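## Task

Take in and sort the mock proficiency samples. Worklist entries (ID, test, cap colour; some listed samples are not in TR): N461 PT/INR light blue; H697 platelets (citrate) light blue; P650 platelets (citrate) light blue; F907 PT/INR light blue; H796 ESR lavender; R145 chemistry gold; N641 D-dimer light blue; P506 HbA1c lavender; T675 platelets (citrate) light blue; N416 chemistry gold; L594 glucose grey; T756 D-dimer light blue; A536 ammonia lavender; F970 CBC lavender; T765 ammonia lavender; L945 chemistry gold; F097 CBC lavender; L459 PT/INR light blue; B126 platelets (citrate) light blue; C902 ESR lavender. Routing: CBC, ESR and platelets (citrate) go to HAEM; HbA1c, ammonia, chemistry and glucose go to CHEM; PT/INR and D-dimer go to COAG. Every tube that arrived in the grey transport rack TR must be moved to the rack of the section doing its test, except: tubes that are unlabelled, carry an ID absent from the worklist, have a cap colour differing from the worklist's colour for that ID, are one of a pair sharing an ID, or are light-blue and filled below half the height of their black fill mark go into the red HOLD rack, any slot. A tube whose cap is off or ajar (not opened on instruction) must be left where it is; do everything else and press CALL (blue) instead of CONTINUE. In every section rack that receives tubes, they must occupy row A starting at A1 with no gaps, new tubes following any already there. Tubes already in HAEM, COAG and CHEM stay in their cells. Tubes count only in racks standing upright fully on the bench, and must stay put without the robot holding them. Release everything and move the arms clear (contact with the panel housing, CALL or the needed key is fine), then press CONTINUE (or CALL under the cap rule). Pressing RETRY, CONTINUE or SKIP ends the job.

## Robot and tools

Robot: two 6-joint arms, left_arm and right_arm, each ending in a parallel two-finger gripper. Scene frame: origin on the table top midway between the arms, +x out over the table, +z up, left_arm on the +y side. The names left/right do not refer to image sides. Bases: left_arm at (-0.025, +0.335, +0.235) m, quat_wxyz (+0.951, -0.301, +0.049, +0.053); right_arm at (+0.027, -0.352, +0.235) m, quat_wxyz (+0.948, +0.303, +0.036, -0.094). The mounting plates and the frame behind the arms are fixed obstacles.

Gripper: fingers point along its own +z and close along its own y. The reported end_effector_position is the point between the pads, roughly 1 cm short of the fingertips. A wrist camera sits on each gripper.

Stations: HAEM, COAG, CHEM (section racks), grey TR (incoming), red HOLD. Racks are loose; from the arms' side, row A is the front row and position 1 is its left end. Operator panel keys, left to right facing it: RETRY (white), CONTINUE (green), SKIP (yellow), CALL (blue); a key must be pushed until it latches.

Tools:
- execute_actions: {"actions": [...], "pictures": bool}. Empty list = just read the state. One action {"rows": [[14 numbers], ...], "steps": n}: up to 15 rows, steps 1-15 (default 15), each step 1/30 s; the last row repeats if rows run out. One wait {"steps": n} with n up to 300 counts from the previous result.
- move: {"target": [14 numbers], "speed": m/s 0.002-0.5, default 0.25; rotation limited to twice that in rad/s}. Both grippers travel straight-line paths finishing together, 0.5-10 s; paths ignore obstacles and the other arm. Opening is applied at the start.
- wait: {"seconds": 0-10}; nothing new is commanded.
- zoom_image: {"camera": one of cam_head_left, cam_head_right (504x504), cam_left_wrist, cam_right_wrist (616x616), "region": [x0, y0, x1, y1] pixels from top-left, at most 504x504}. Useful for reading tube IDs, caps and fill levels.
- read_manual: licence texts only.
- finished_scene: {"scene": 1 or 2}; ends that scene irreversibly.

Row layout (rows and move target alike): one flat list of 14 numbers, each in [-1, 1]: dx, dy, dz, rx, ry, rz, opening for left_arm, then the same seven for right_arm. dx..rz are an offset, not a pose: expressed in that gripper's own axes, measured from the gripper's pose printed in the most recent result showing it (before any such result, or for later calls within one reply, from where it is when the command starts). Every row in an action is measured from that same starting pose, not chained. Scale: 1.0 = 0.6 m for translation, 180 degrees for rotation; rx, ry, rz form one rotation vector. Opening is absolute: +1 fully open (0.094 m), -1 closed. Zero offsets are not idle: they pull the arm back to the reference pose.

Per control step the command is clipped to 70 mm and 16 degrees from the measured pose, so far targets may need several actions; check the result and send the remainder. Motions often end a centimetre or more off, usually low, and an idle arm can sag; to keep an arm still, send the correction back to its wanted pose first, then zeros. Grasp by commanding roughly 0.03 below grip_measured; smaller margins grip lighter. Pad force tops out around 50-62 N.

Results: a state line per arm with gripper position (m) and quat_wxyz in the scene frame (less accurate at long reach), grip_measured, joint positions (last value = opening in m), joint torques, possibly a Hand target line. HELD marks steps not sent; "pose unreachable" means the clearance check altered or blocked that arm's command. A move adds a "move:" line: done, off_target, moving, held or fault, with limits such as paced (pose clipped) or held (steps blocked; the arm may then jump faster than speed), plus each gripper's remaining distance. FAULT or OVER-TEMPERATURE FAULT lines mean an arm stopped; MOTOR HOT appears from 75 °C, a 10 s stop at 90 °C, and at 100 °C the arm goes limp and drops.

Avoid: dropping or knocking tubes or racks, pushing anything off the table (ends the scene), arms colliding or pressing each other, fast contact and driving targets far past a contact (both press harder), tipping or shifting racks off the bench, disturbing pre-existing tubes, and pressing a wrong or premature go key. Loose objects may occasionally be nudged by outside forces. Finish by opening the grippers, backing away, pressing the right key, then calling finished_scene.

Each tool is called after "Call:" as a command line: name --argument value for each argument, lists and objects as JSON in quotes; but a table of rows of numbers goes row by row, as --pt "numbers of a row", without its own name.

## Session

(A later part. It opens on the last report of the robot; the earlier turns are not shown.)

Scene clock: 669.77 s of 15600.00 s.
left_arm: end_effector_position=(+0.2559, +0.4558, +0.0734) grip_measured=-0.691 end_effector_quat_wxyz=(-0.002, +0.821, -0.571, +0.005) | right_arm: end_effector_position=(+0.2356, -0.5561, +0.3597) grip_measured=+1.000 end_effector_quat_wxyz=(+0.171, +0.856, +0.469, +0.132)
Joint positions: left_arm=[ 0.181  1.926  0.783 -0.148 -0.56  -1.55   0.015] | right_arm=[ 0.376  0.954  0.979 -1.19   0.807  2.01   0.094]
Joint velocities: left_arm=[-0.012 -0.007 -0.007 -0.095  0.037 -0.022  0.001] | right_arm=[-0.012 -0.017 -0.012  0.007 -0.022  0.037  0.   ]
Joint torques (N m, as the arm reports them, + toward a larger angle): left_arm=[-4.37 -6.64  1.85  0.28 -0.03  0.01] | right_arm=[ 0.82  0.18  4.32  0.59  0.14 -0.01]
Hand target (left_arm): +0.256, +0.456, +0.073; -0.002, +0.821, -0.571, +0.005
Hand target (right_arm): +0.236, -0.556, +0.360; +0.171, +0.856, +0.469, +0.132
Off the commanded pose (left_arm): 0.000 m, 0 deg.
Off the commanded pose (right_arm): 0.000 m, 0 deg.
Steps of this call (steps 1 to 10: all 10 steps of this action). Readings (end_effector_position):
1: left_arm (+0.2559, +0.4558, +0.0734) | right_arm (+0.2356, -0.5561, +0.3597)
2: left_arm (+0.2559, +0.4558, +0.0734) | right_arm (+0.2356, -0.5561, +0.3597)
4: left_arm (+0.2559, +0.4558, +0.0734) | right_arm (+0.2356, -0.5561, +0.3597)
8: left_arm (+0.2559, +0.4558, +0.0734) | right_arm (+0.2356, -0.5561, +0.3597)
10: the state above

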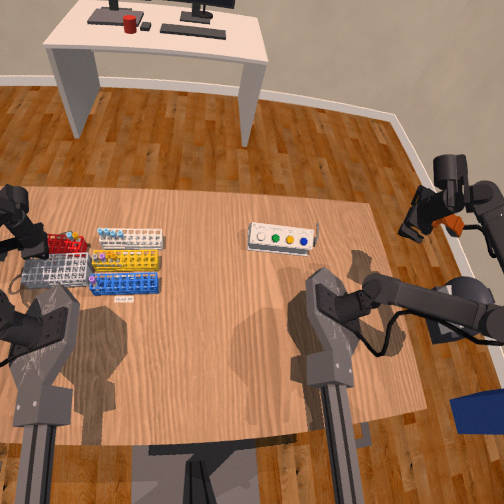

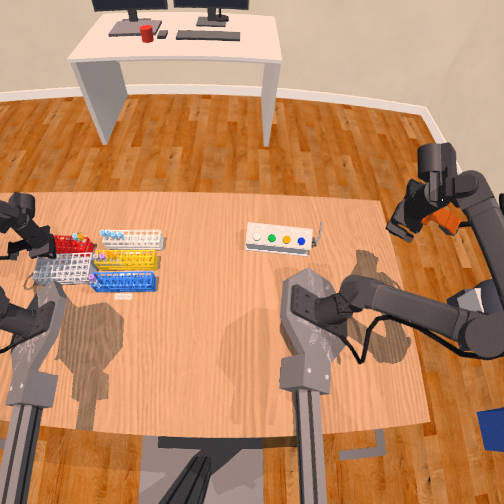

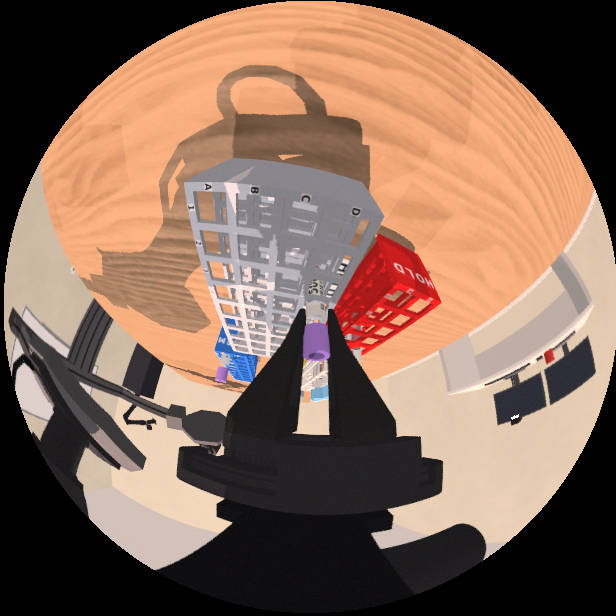

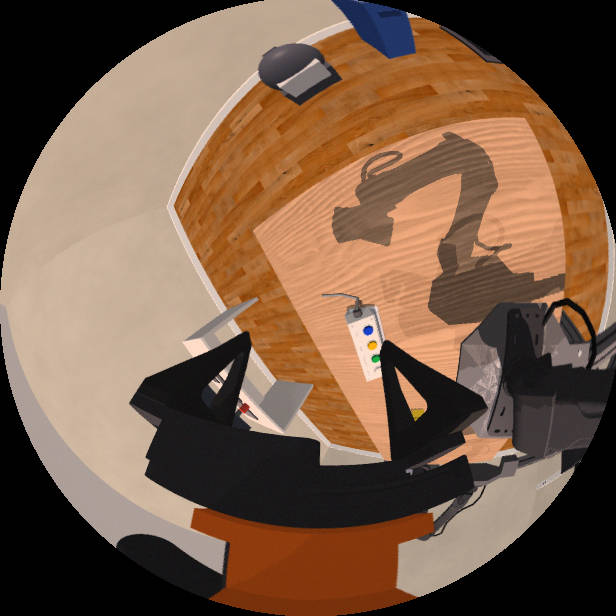

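Call:
move --target '[0,-0.01,-0.19,0,0,0.125,-0.71,0,0,0,0,0,0,1]' --speed 0.15

Call:
move --target '[0.425,-0.04,-0.015,0,0,0.988,-0.71,0.55,-0.307,0.265,0.139,0.018,-0.178,-1]' --speed 0.5

Call:
zoom_image --camera "cam_left_wrist" --region '[240,200,400,360]'

Scene clock: 681.27 s of 15600.00 s.
left_arm: end_effector_position=(+0.2564, +0.4531, +0.1778) grip_measured=-0.699 end_effector_quat_wxyz=(-0.012, -0.698, +0.716, -0.007) | right_arm: end_effector_position=(+0.2356, -0.5561, +0.3597) grip_measured=+1.000 end_effector_quat_wxyz=(+0.171, +0.856, +0.469, +0.132)
Joint positions: left_arm=[-0.024  1.668  0.91  -0.691 -0.581 -1.423  0.014] | right_arm=[ 0.376  0.954  0.979 -1.19   0.807  2.01   0.094]
Joint velocities: left_arm=[-0.007 -0.002 -0.002 -0.051  0.095  0.007 -0.   ] | right_arm=[-0.012 -0.022 -0.002  0.022  0.051 -0.081  0.   ]
Joint torques (N m, as the arm reports them, + toward a larger angle): left_arm=[-5.37 -6.98  4.92 -0.04 -0.23  0.02] | right_arm=[ 0.76  0.13  4.25  0.58  0.14 -0.01]
Hand target (left_arm): +0.262, +0.458, +0.188; -0.003, +0.694, -0.720, +0.006
Hand target (right_arm): +0.236, -0.556, +0.360; +0.171, +0.856, +0.469, +0.132
Off the commanded pose (left_arm): 0.012 m, 2 deg.
Off the commanded pose (right_arm): 0.000 m, 0 deg.
After step 90, 6.57 s passed at rest.
move: off_target (left_arm)

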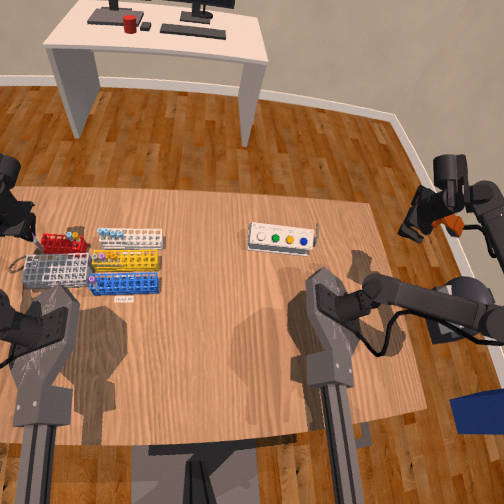

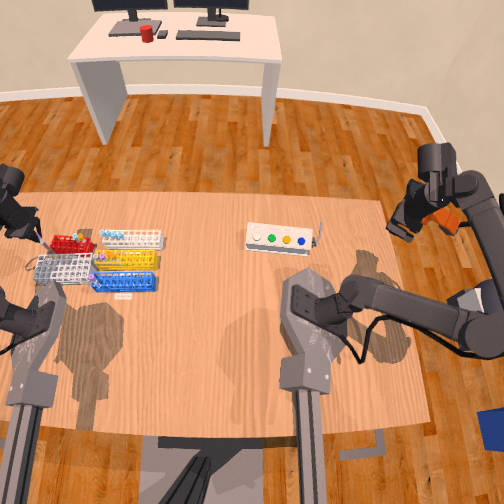

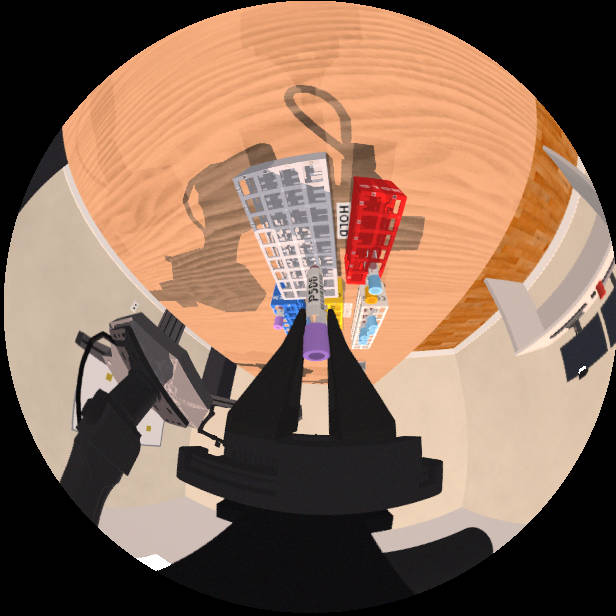

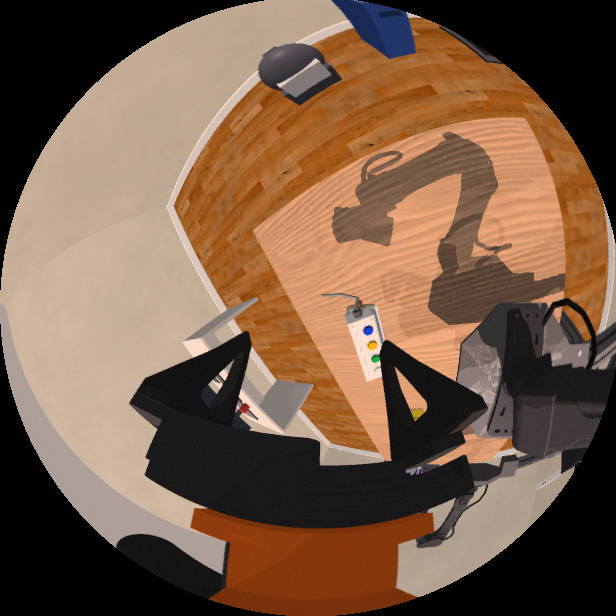

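Scene clock: 685.10 s of 15600.00 s.
left_arm: end_effector_position=(+0.2718, +0.2026, +0.1939) grip_measured=-0.699 end_effector_quat_wxyz=(+0.013, +0.693, +0.721, -0.005) | right_arm: end_effector_position=(+0.3239, -0.2213, +0.1508) grip_measured=-0.978 end_effector_quat_wxyz=(-0.010, +0.694, +0.720, +0.008)
Joint positions: left_arm=[-0.696  2.315  1.223 -0.768 -0.528  0.872  0.014] | right_arm=[ 0.686  2.45   1.2   -0.619  0.521  2.102  0.001]
Joint velocities: left_arm=[-0.022 -0.012 -0.007  0.022  0.037  0.037 -0.001] | right_arm=[-0.002 -0.002  0.017 -0.007  0.022 -0.022 -0.   ]
Joint torques (N m, as the arm reports them, + toward a larger angle): left_arm=[-6.79 -6.19  5.62  0.1   0.17  0.07] | right_arm=[ 5.58 -6.33  5.55 -0.09 -0.01  0.02]
Hand target (left_arm): +0.269, +0.194, +0.195; +0.011, +0.703, +0.711, -0.014
Hand target (right_arm): +0.328, -0.214, +0.157; -0.009, +0.690, +0.723, +0.015
Off the commanded pose (left_arm): 0.005 m, 2 deg.
Off the commanded pose (right_arm): 0.016 m, 3 deg.
joint sent to its limit (right arm) — the command would take joint 6 (wrist roll) past its upper limit, so that joint was sent only as far as its limit.
move: off_target (right_arm)

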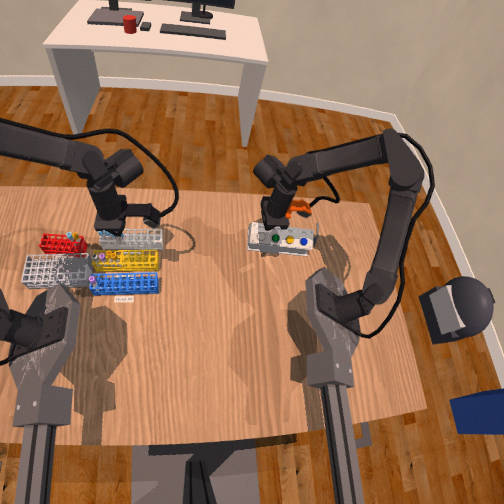

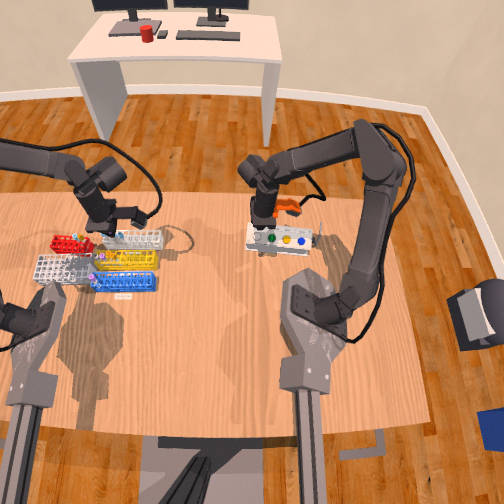

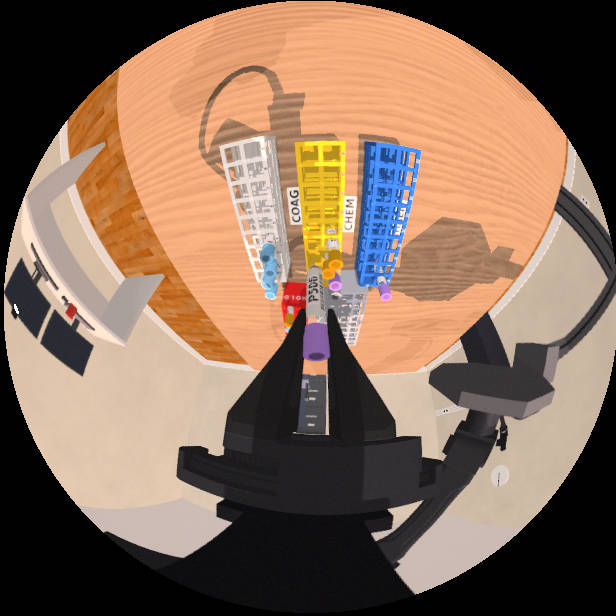

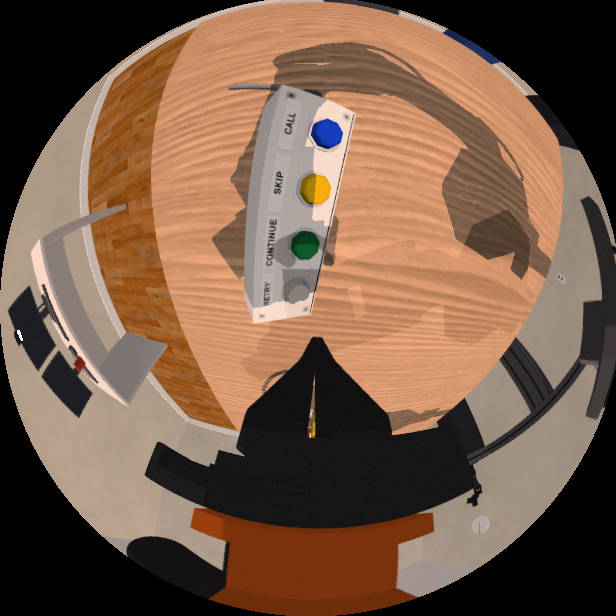

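Region (240, 200, 400, 360) of cam_left_wrist's 616x616 image, scaled by 3.150, with more detail than that image has.

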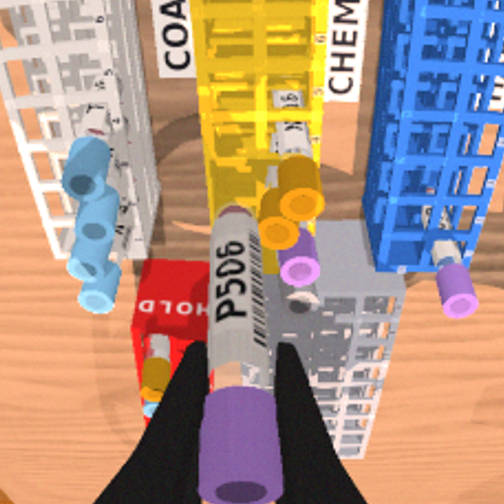

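Call:
move --target '[-0.006,-0.036,0.115,0.004,0.008,0.012,-0.71,-0.04,0.01,0.05,0,0,-0.49,-1]' --speed 0.35

Call:
zoom_image --camera "cam_left_wrist" --region '[260,210,380,330]'

Scene clock: 691.73 s of 15600.00 s.
left_arm: end_effector_position=(+0.2568, +0.1959, +0.1331) grip_measured=-0.699 end_effector_quat_wxyz=(+0.008, +0.702, +0.712, +0.000) | right_arm: end_effector_position=(+0.3379, -0.2439, +0.1246) grip_measured=-0.978 end_effector_quat_wxyz=(+0.000, +0.008, +1.000, +0.022)
Joint positions: left_arm=[-0.643  2.434  1.114 -0.519 -0.555  0.953  0.014] | right_arm=[ 0.571  2.45   1.162 -0.504  0.537  0.448  0.001]
Joint velocities: left_arm=[-0.017  0.002 -0.007  0.037 -0.066 -0.037  0.   ] | right_arm=[ 0.002 -0.002 -0.022 -0.007 -0.007 -0.051  0.   ]
Joint torques (N m, as the arm reports them, + toward a larger angle): left_arm=[-5.22 -6.29  2.39  0.5  -0.03  0.02] | right_arm=[ 5.01 -6.18  1.78  0.15  0.17 -0.03]
Hand target (left_arm): +0.250, +0.197, +0.125; -0.001, +0.706, +0.708, -0.001
Hand target (right_arm): +0.331, -0.244, +0.120; -0.001, -0.003, +1.000, +0.013
Off the commanded pose (left_arm): 0.010 m, 1 deg.
Off the commanded pose (right_arm): 0.008 m, 2 deg.
After step 90, 0.77 s passed at rest.
move: done

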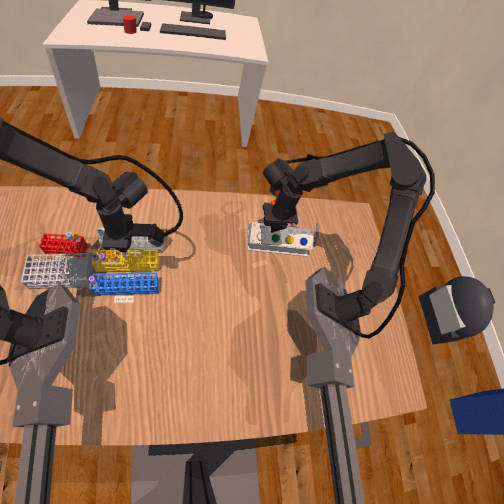

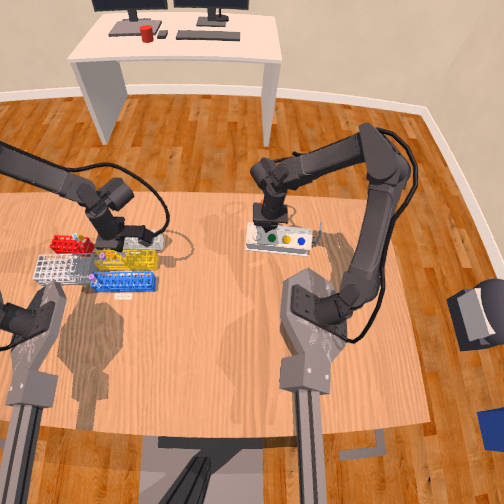

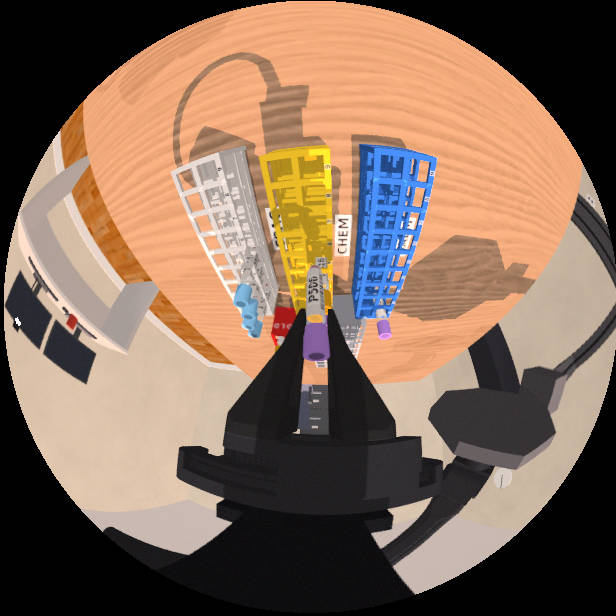

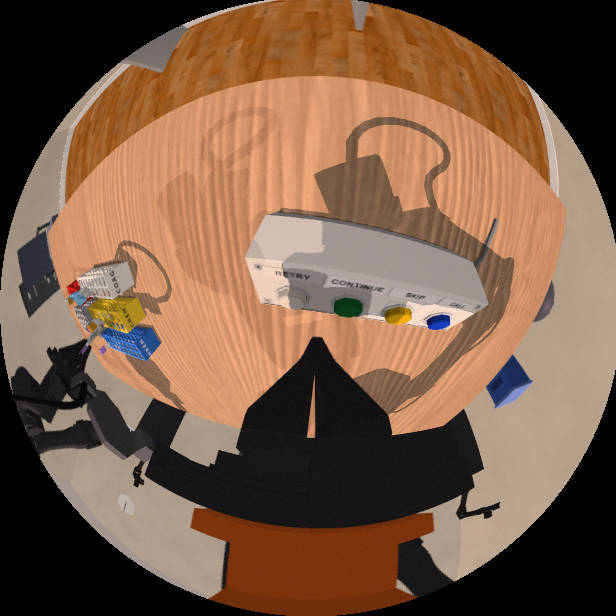

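Region (260, 210, 380, 330) of cam_left_wrist's 616x616 image, scaled by 4.200, with more detail than that image has.

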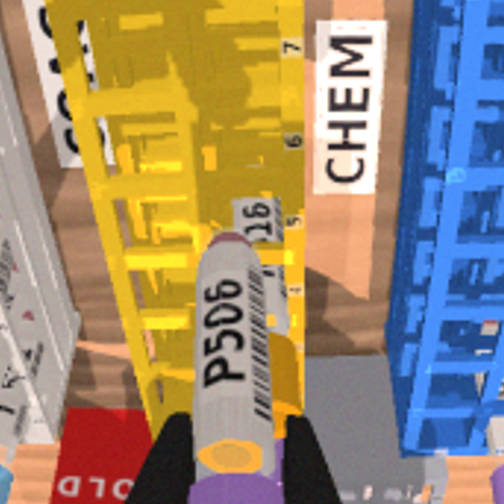

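Call:
move --target '[0.005,-0.018,0.025,0.004,0.004,0,-0.71,0.025,-0.043,0.04,0.012,0,0,-1]' --speed 0.05

Call:
zoom_image --camera "cam_left_wrist" --region '[260,210,380,330]'

Scene clock: 697.07 s of 15600.00 s.
left_arm: end_effector_position=(+0.2545, +0.1979, +0.1280) grip_measured=-0.699 end_effector_quat_wxyz=(+0.010, +0.698, +0.716, +0.001) | right_arm: end_effector_position=(+0.3246, -0.2669, +0.0977) grip_measured=-0.978 end_effector_quat_wxyz=(-0.006, +0.012, +1.000, +0.008)
Joint positions: left_arm=[-0.634  2.434  1.088 -0.483 -0.559  0.953  0.014] | right_arm=[ 0.493  2.45   1.065 -0.386  0.573  0.382  0.001]
Joint velocities: left_arm=[-0.007 -0.012 -0.012  0.007  0.051  0.007 -0.002] | right_arm=[-0.002  0.012 -0.007 -0.066  0.007 -0.066 -0.001]
Joint torques (N m, as the arm reports them, + toward a larger angle): left_arm=[-5.23 -5.78  2.01  0.48 -0.05  0.05] | right_arm=[ 4.84 -7.28  1.18  0.12  0.2  -0.07]
Hand target (left_arm): +0.246, +0.199, +0.118; -0.001, +0.703, +0.712, +0.000
Hand target (right_arm): +0.323, -0.269, +0.100; +0.000, +0.008, +1.000, +0.003
Off the commanded pose (left_arm): 0.013 m, 1 deg.
Off the commanded pose (right_arm): 0.003 m, 1 deg.
After step 90, 1.10 s passed at rest.
move: off_target (left_arm)

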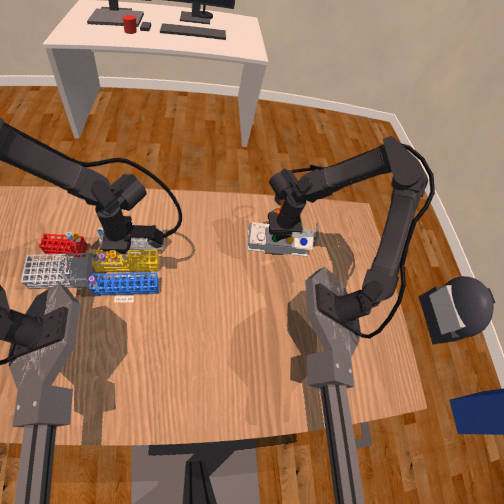

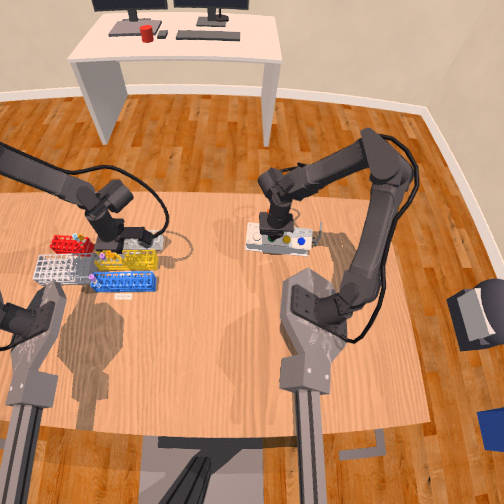

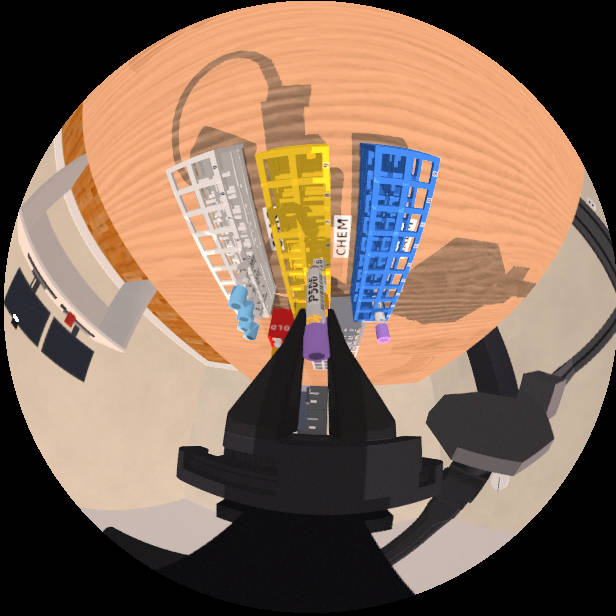

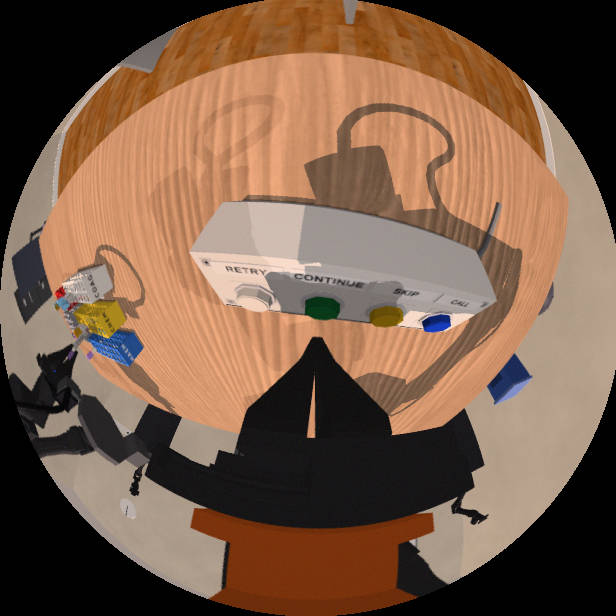

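Region (260, 210, 380, 330) of cam_left_wrist's 616x616 image, scaled by 4.200, with more detail than that image has.

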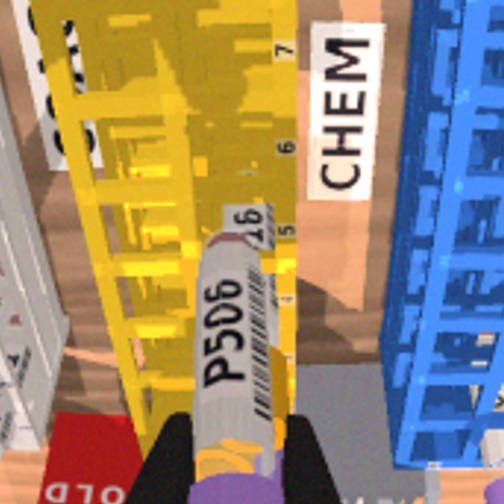

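Call:
move --target '[0.002,-0.016,0.045,0.005,0.004,0,-0.71,0,0,0,0,0,0,-1]' --speed 0.04

Call:
zoom_image --camera "cam_left_wrist" --region '[260,210,380,330]'

Scene clock: 701.70 s of 15600.00 s.
left_arm: end_effector_position=(+0.2517, +0.1980, +0.1085) grip_measured=-0.699 end_effector_quat_wxyz=(+0.007, +0.694, +0.720, +0.001) | right_arm: end_effector_position=(+0.3249, -0.2682, +0.0967) grip_measured=-0.978 end_effector_quat_wxyz=(-0.007, +0.014, +1.000, +0.008)
Joint positions: left_arm=[-0.605  2.481  1.072 -0.41  -0.567  0.971  0.014] | right_arm=[ 0.487  2.45   1.065 -0.385  0.574  0.381  0.001]
Joint velocities: left_arm=[-0.007  0.007 -0.022 -0.037 -0.007 -0.007 -0.001] | right_arm=[-0.012 -0.017 -0.017  0.007  0.066 -0.037  0.   ]
Joint torques (N m, as the arm reports them, + toward a larger angle): left_arm=[-5.13 -6.32  2.09  0.5  -0.06  0.08] | right_arm=[ 4.78 -6.45  2.5   0.    0.05 -0.01]
Hand target (left_arm): +0.245, +0.199, +0.101; -0.000, +0.698, +0.716, +0.000
Hand target (right_arm): +0.325, -0.267, +0.098; -0.006, +0.012, +1.000, +0.008
Off the commanded pose (left_arm): 0.010 m, 1 deg.
Off the commanded pose (right_arm): 0.002 m, 0 deg.
After step 90, 0.60 s passed at rest.
move: done

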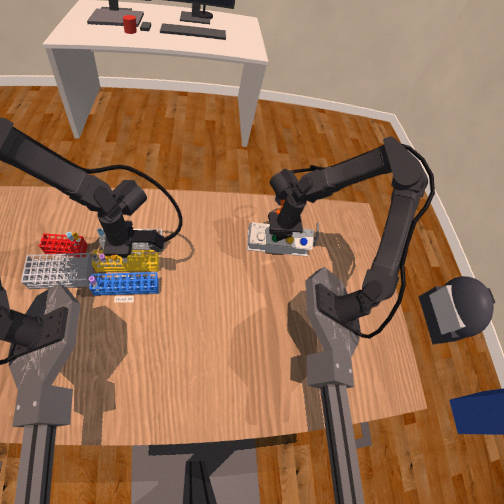

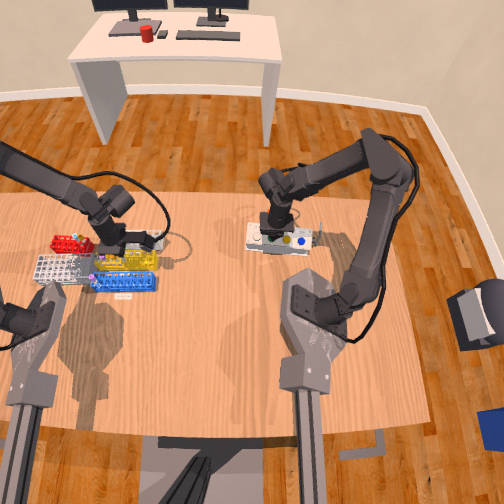

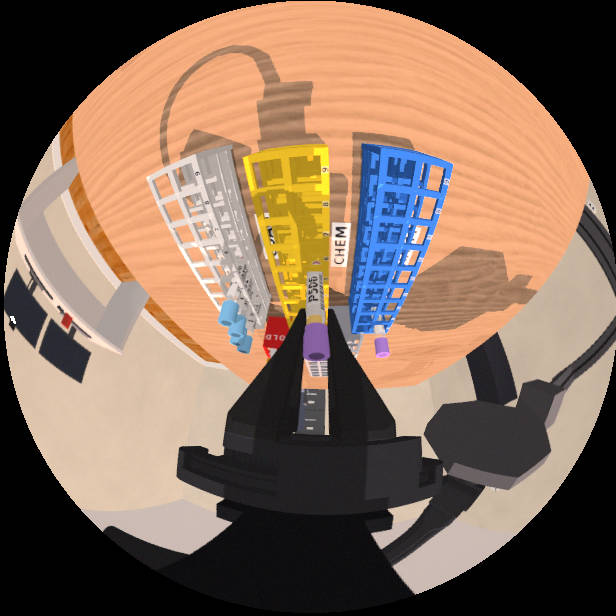

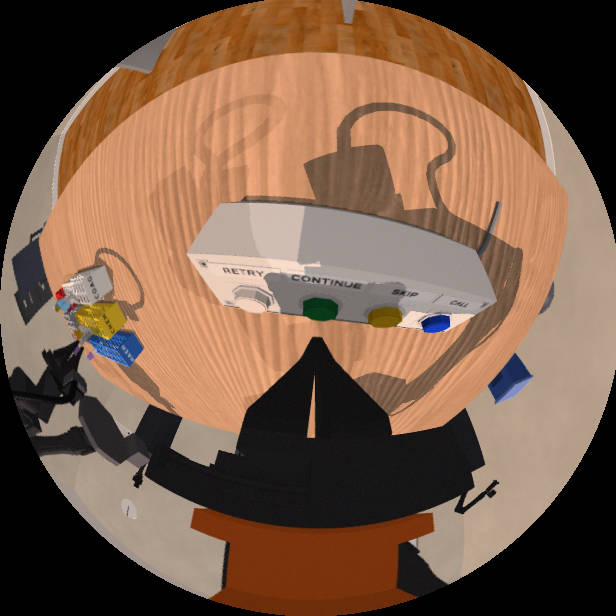

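Region (260, 210, 380, 330) of cam_left_wrist's 616x616 image, scaled by 4.200, with more detail than that image has.

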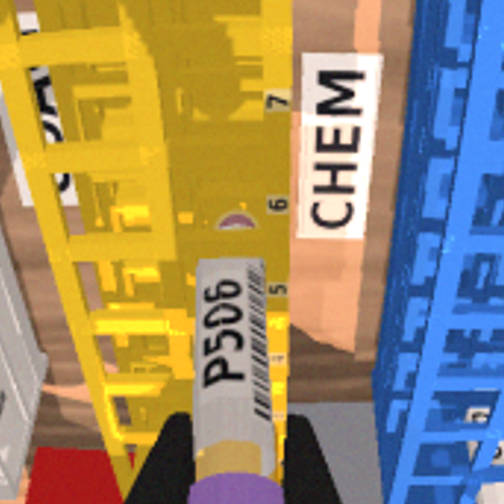

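Call:
move --target '[0.006,-0.008,0.06,0,0,0,-0.71,0,0,-0.003,0,0,0,-1]' --speed 0.05

Call:
move --target '[0,0.01,-0.12,0,0,0,-0.42,0.02,-0.002,0.03,0,0,0,-1]' --speed 0.1

Call:
zoom_image --camera "cam_left_wrist" --region '[200,180,420,360]'

Scene clock: 707.17 s of 15600.00 s.
left_arm: end_effector_position=(+0.2556, +0.2006, +0.0800) grip_measured=-0.699 end_effector_quat_wxyz=(+0.015, +0.689, +0.725, +0.003) | right_arm: end_effector_position=(+0.3249, -0.2693, +0.0959) grip_measured=-0.978 end_effector_quat_wxyz=(-0.008, +0.016, +1.000, +0.008)
Joint positions: left_arm=[-0.543  2.54   1.049 -0.268 -0.581  1.04   0.014] | right_arm=[ 0.483  2.45   1.065 -0.385  0.574  0.381  0.001]
Joint velocities: left_arm=[ 0.017 -0.012  0.012  0.007 -0.022 -0.037 -0.   ] | right_arm=[ 0.002 -0.002 -0.002 -0.022 -0.037 -0.022 -0.   ]
Joint torques (N m, as the arm reports them, + toward a larger angle): left_arm=[-5.23 -6.42  1.27  0.49 -0.06  0.06] | right_arm=[ 4.95 -6.8   2.61 -0.07  0.04  0.03]
Hand target (left_arm): +0.247, +0.202, +0.073; +0.006, +0.694, +0.720, +0.001
Hand target (right_arm): +0.325, -0.268, +0.098; -0.007, +0.014, +1.000, +0.008
Off the commanded pose (left_arm): 0.011 m, 1 deg.
Off the commanded pose (right_arm): 0.003 m, 0 deg.
After step 90, 1.27 s passed at rest.
move: off_target (left_arm)

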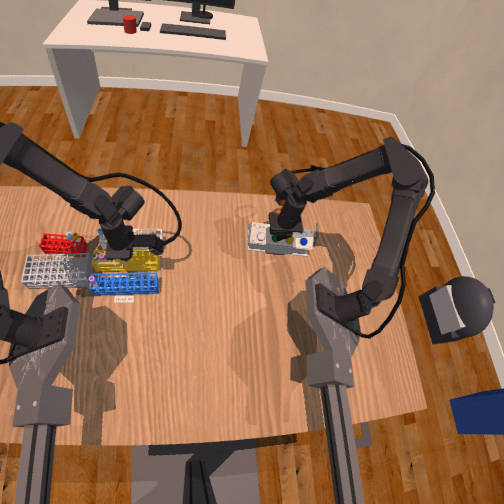

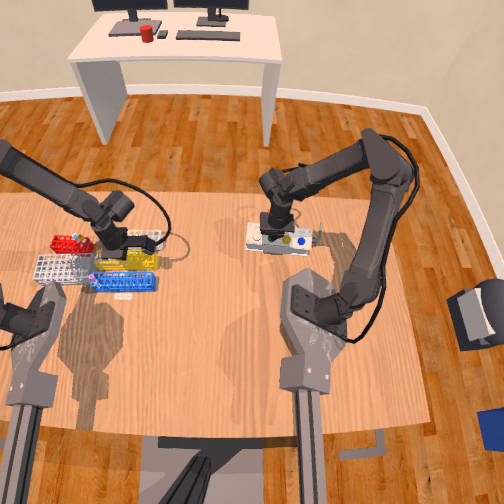

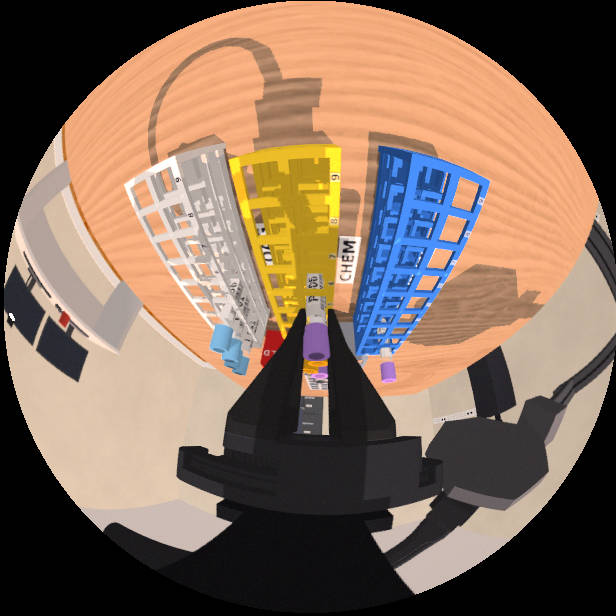

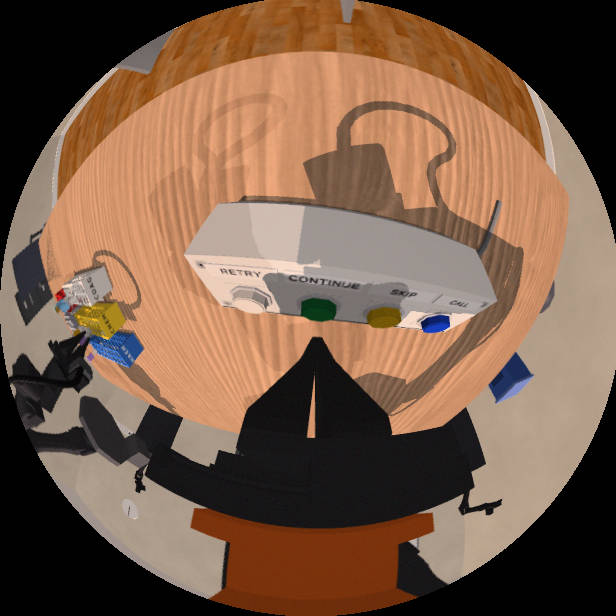

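Scene clock: 708.47 s of 15600.00 s.
left_arm: end_effector_position=(+0.2564, +0.2079, +0.1424) grip_measured=-0.422 end_effector_quat_wxyz=(+0.004, +0.690, +0.724, +0.010) | right_arm: end_effector_position=(+0.3201, -0.2708, +0.0810) grip_measured=-0.978 end_effector_quat_wxyz=(-0.005, +0.025, +1.000, +0.012)
Joint positions: left_arm=[-0.642  2.387  1.092 -0.549 -0.575  0.917  0.027] | right_arm=[ 0.454  2.47   1.026 -0.295  0.574  0.358  0.001]
Joint velocities: left_arm=[ 0.007 -0.002  0.007 -0.037  0.022 -0.081  0.001] | right_arm=[-0.002  0.012  0.007 -0.051  0.037 -0.022  0.001]
Joint torques (N m, as the arm reports them, + toward a larger angle): left_arm=[-6.54 -8.74  4.73  0.13  0.12 -0.06] | right_arm=[ 4.81 -5.78  0.97  0.1   0.1  -0.06]
Hand target (left_arm): +0.261, +0.202, +0.152; +0.016, +0.689, +0.724, +0.003
Hand target (right_arm): +0.313, -0.270, +0.078; -0.009, +0.016, +1.000, +0.008
Off the commanded pose (left_arm): 0.012 m, 1 deg.
Off the commanded pose (right_arm): 0.008 m, 1 deg.
move: off_target (left_arm)

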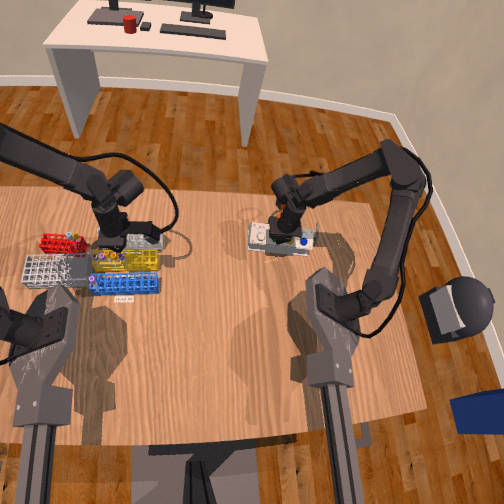

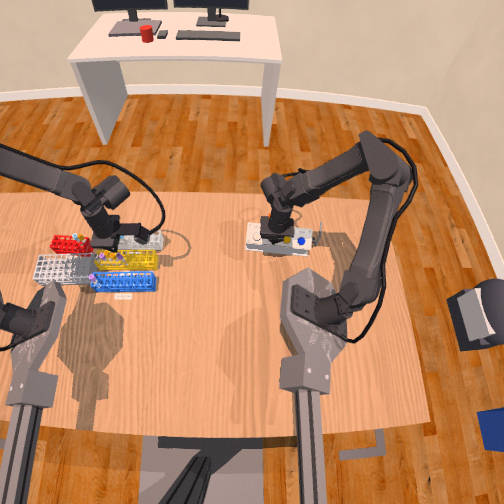

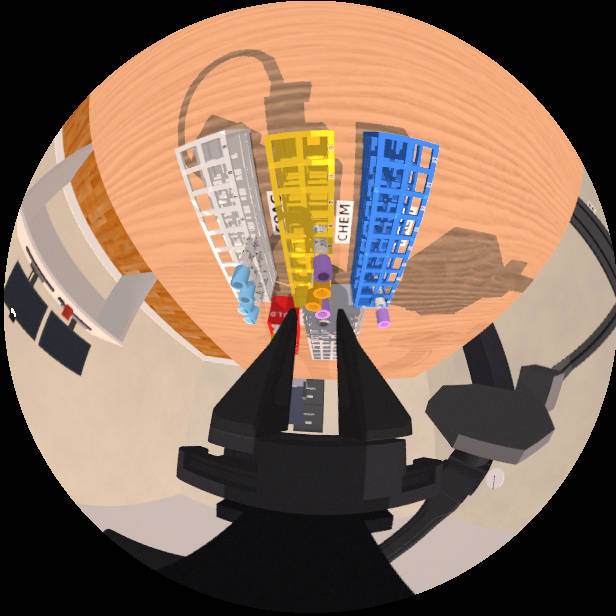

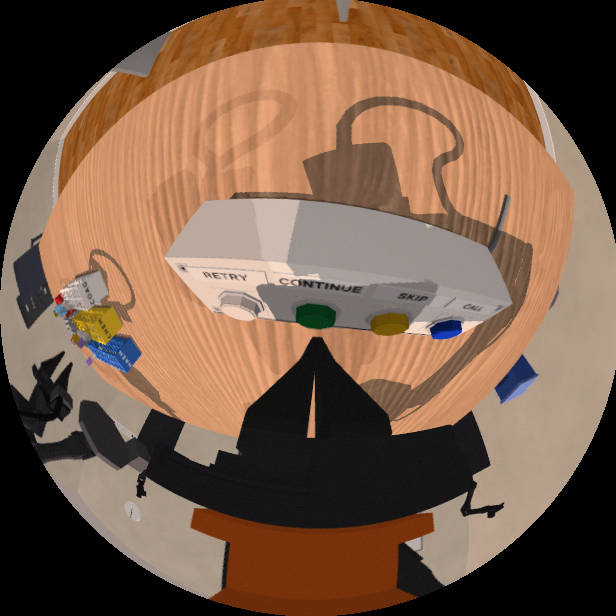

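Region (200, 180, 420, 360) of cam_left_wrist's 616x616 image, scaled by 2.291, with more detail than that image has; it fills the top 412 rows of this view, and the rest is white.

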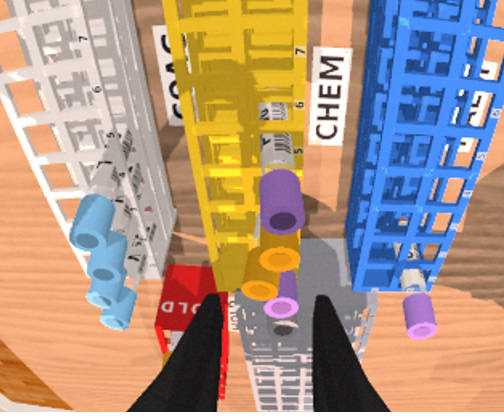

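All tubes are placed; pressing CONTINUE.

Call:
move --target '[0,0,-0.01,0,0,0,-0.42,0.008,0,0.04,0,0,0,-1]' --speed 0.04

Scene clock: 712.03 s of 15600.00 s.
left_arm: end_effector_position=(+0.2551, +0.2089, +0.1424) grip_measured=-0.422 end_effector_quat_wxyz=(+0.001, +0.690, +0.724, +0.009) | right_arm: end_effector_position=(+0.3170, -0.2724, +0.0634) grip_measured=-0.978 end_effector_quat_wxyz=(-0.013, +0.024, +1.000, +0.013)
Joint positions: left_arm=[-0.642  2.387  1.092 -0.556 -0.575  0.912  0.027] | right_arm=[ 0.416  2.515  1.026 -0.243  0.574  0.32   0.001]
Joint velocities: left_arm=[-0.002 -0.017  0.012 -0.037 -0.022  0.022  0.001] | right_arm=[-0.007  0.012 -0.027  0.007 -0.051 -0.007  0.   ]
Joint torques (N m, as the arm reports them, + toward a larger angle): left_arm=[-6.25 -8.35  3.82  0.08 -0.07 -0.08] | right_arm=[ 4.45 -5.2   0.62  0.45  0.07 -0.07]
Hand target (left_arm): +0.256, +0.208, +0.148; +0.004, +0.690, +0.724, +0.010
Hand target (right_arm): +0.315, -0.270, +0.057; -0.006, +0.025, +1.000, +0.012
Off the commanded pose (left_arm): 0.006 m, 0 deg.
Off the commanded pose (right_arm): 0.007 m, 1 deg.
move: done

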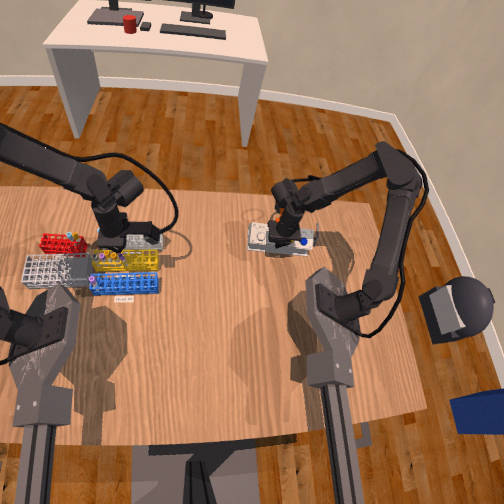

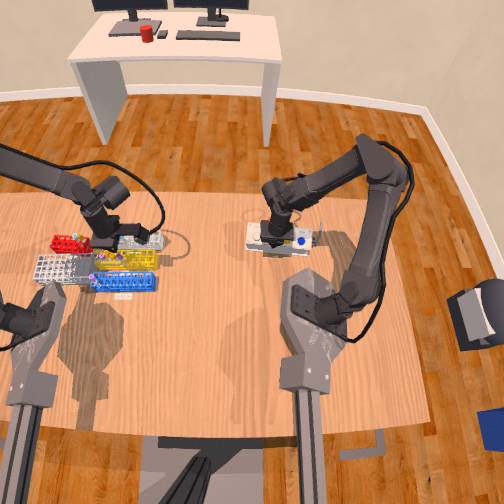

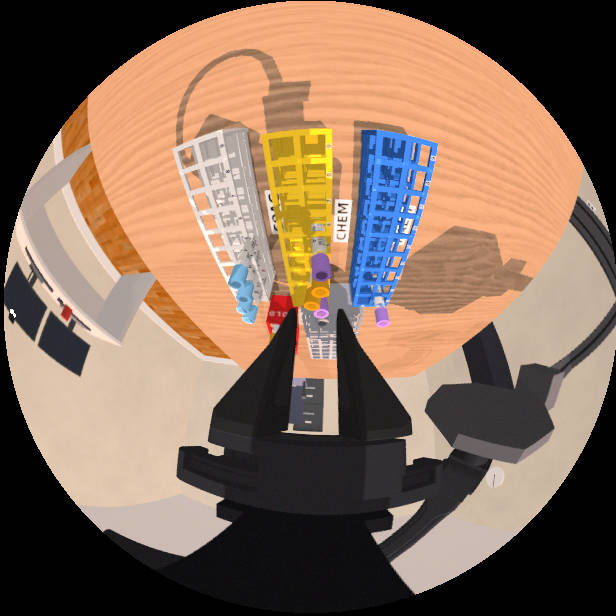

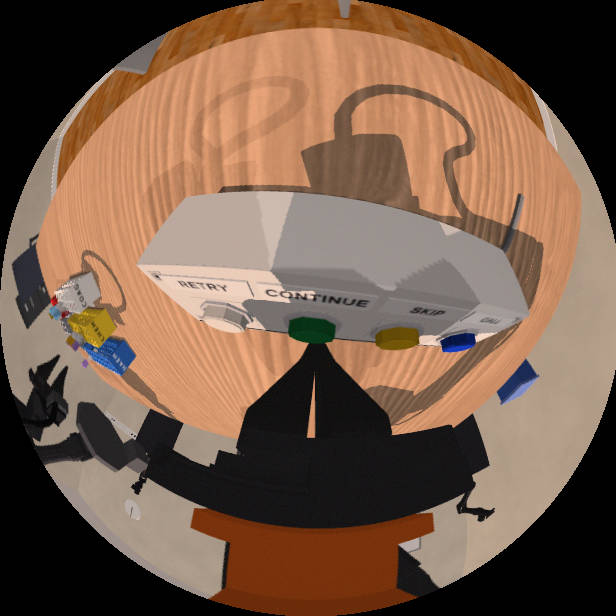

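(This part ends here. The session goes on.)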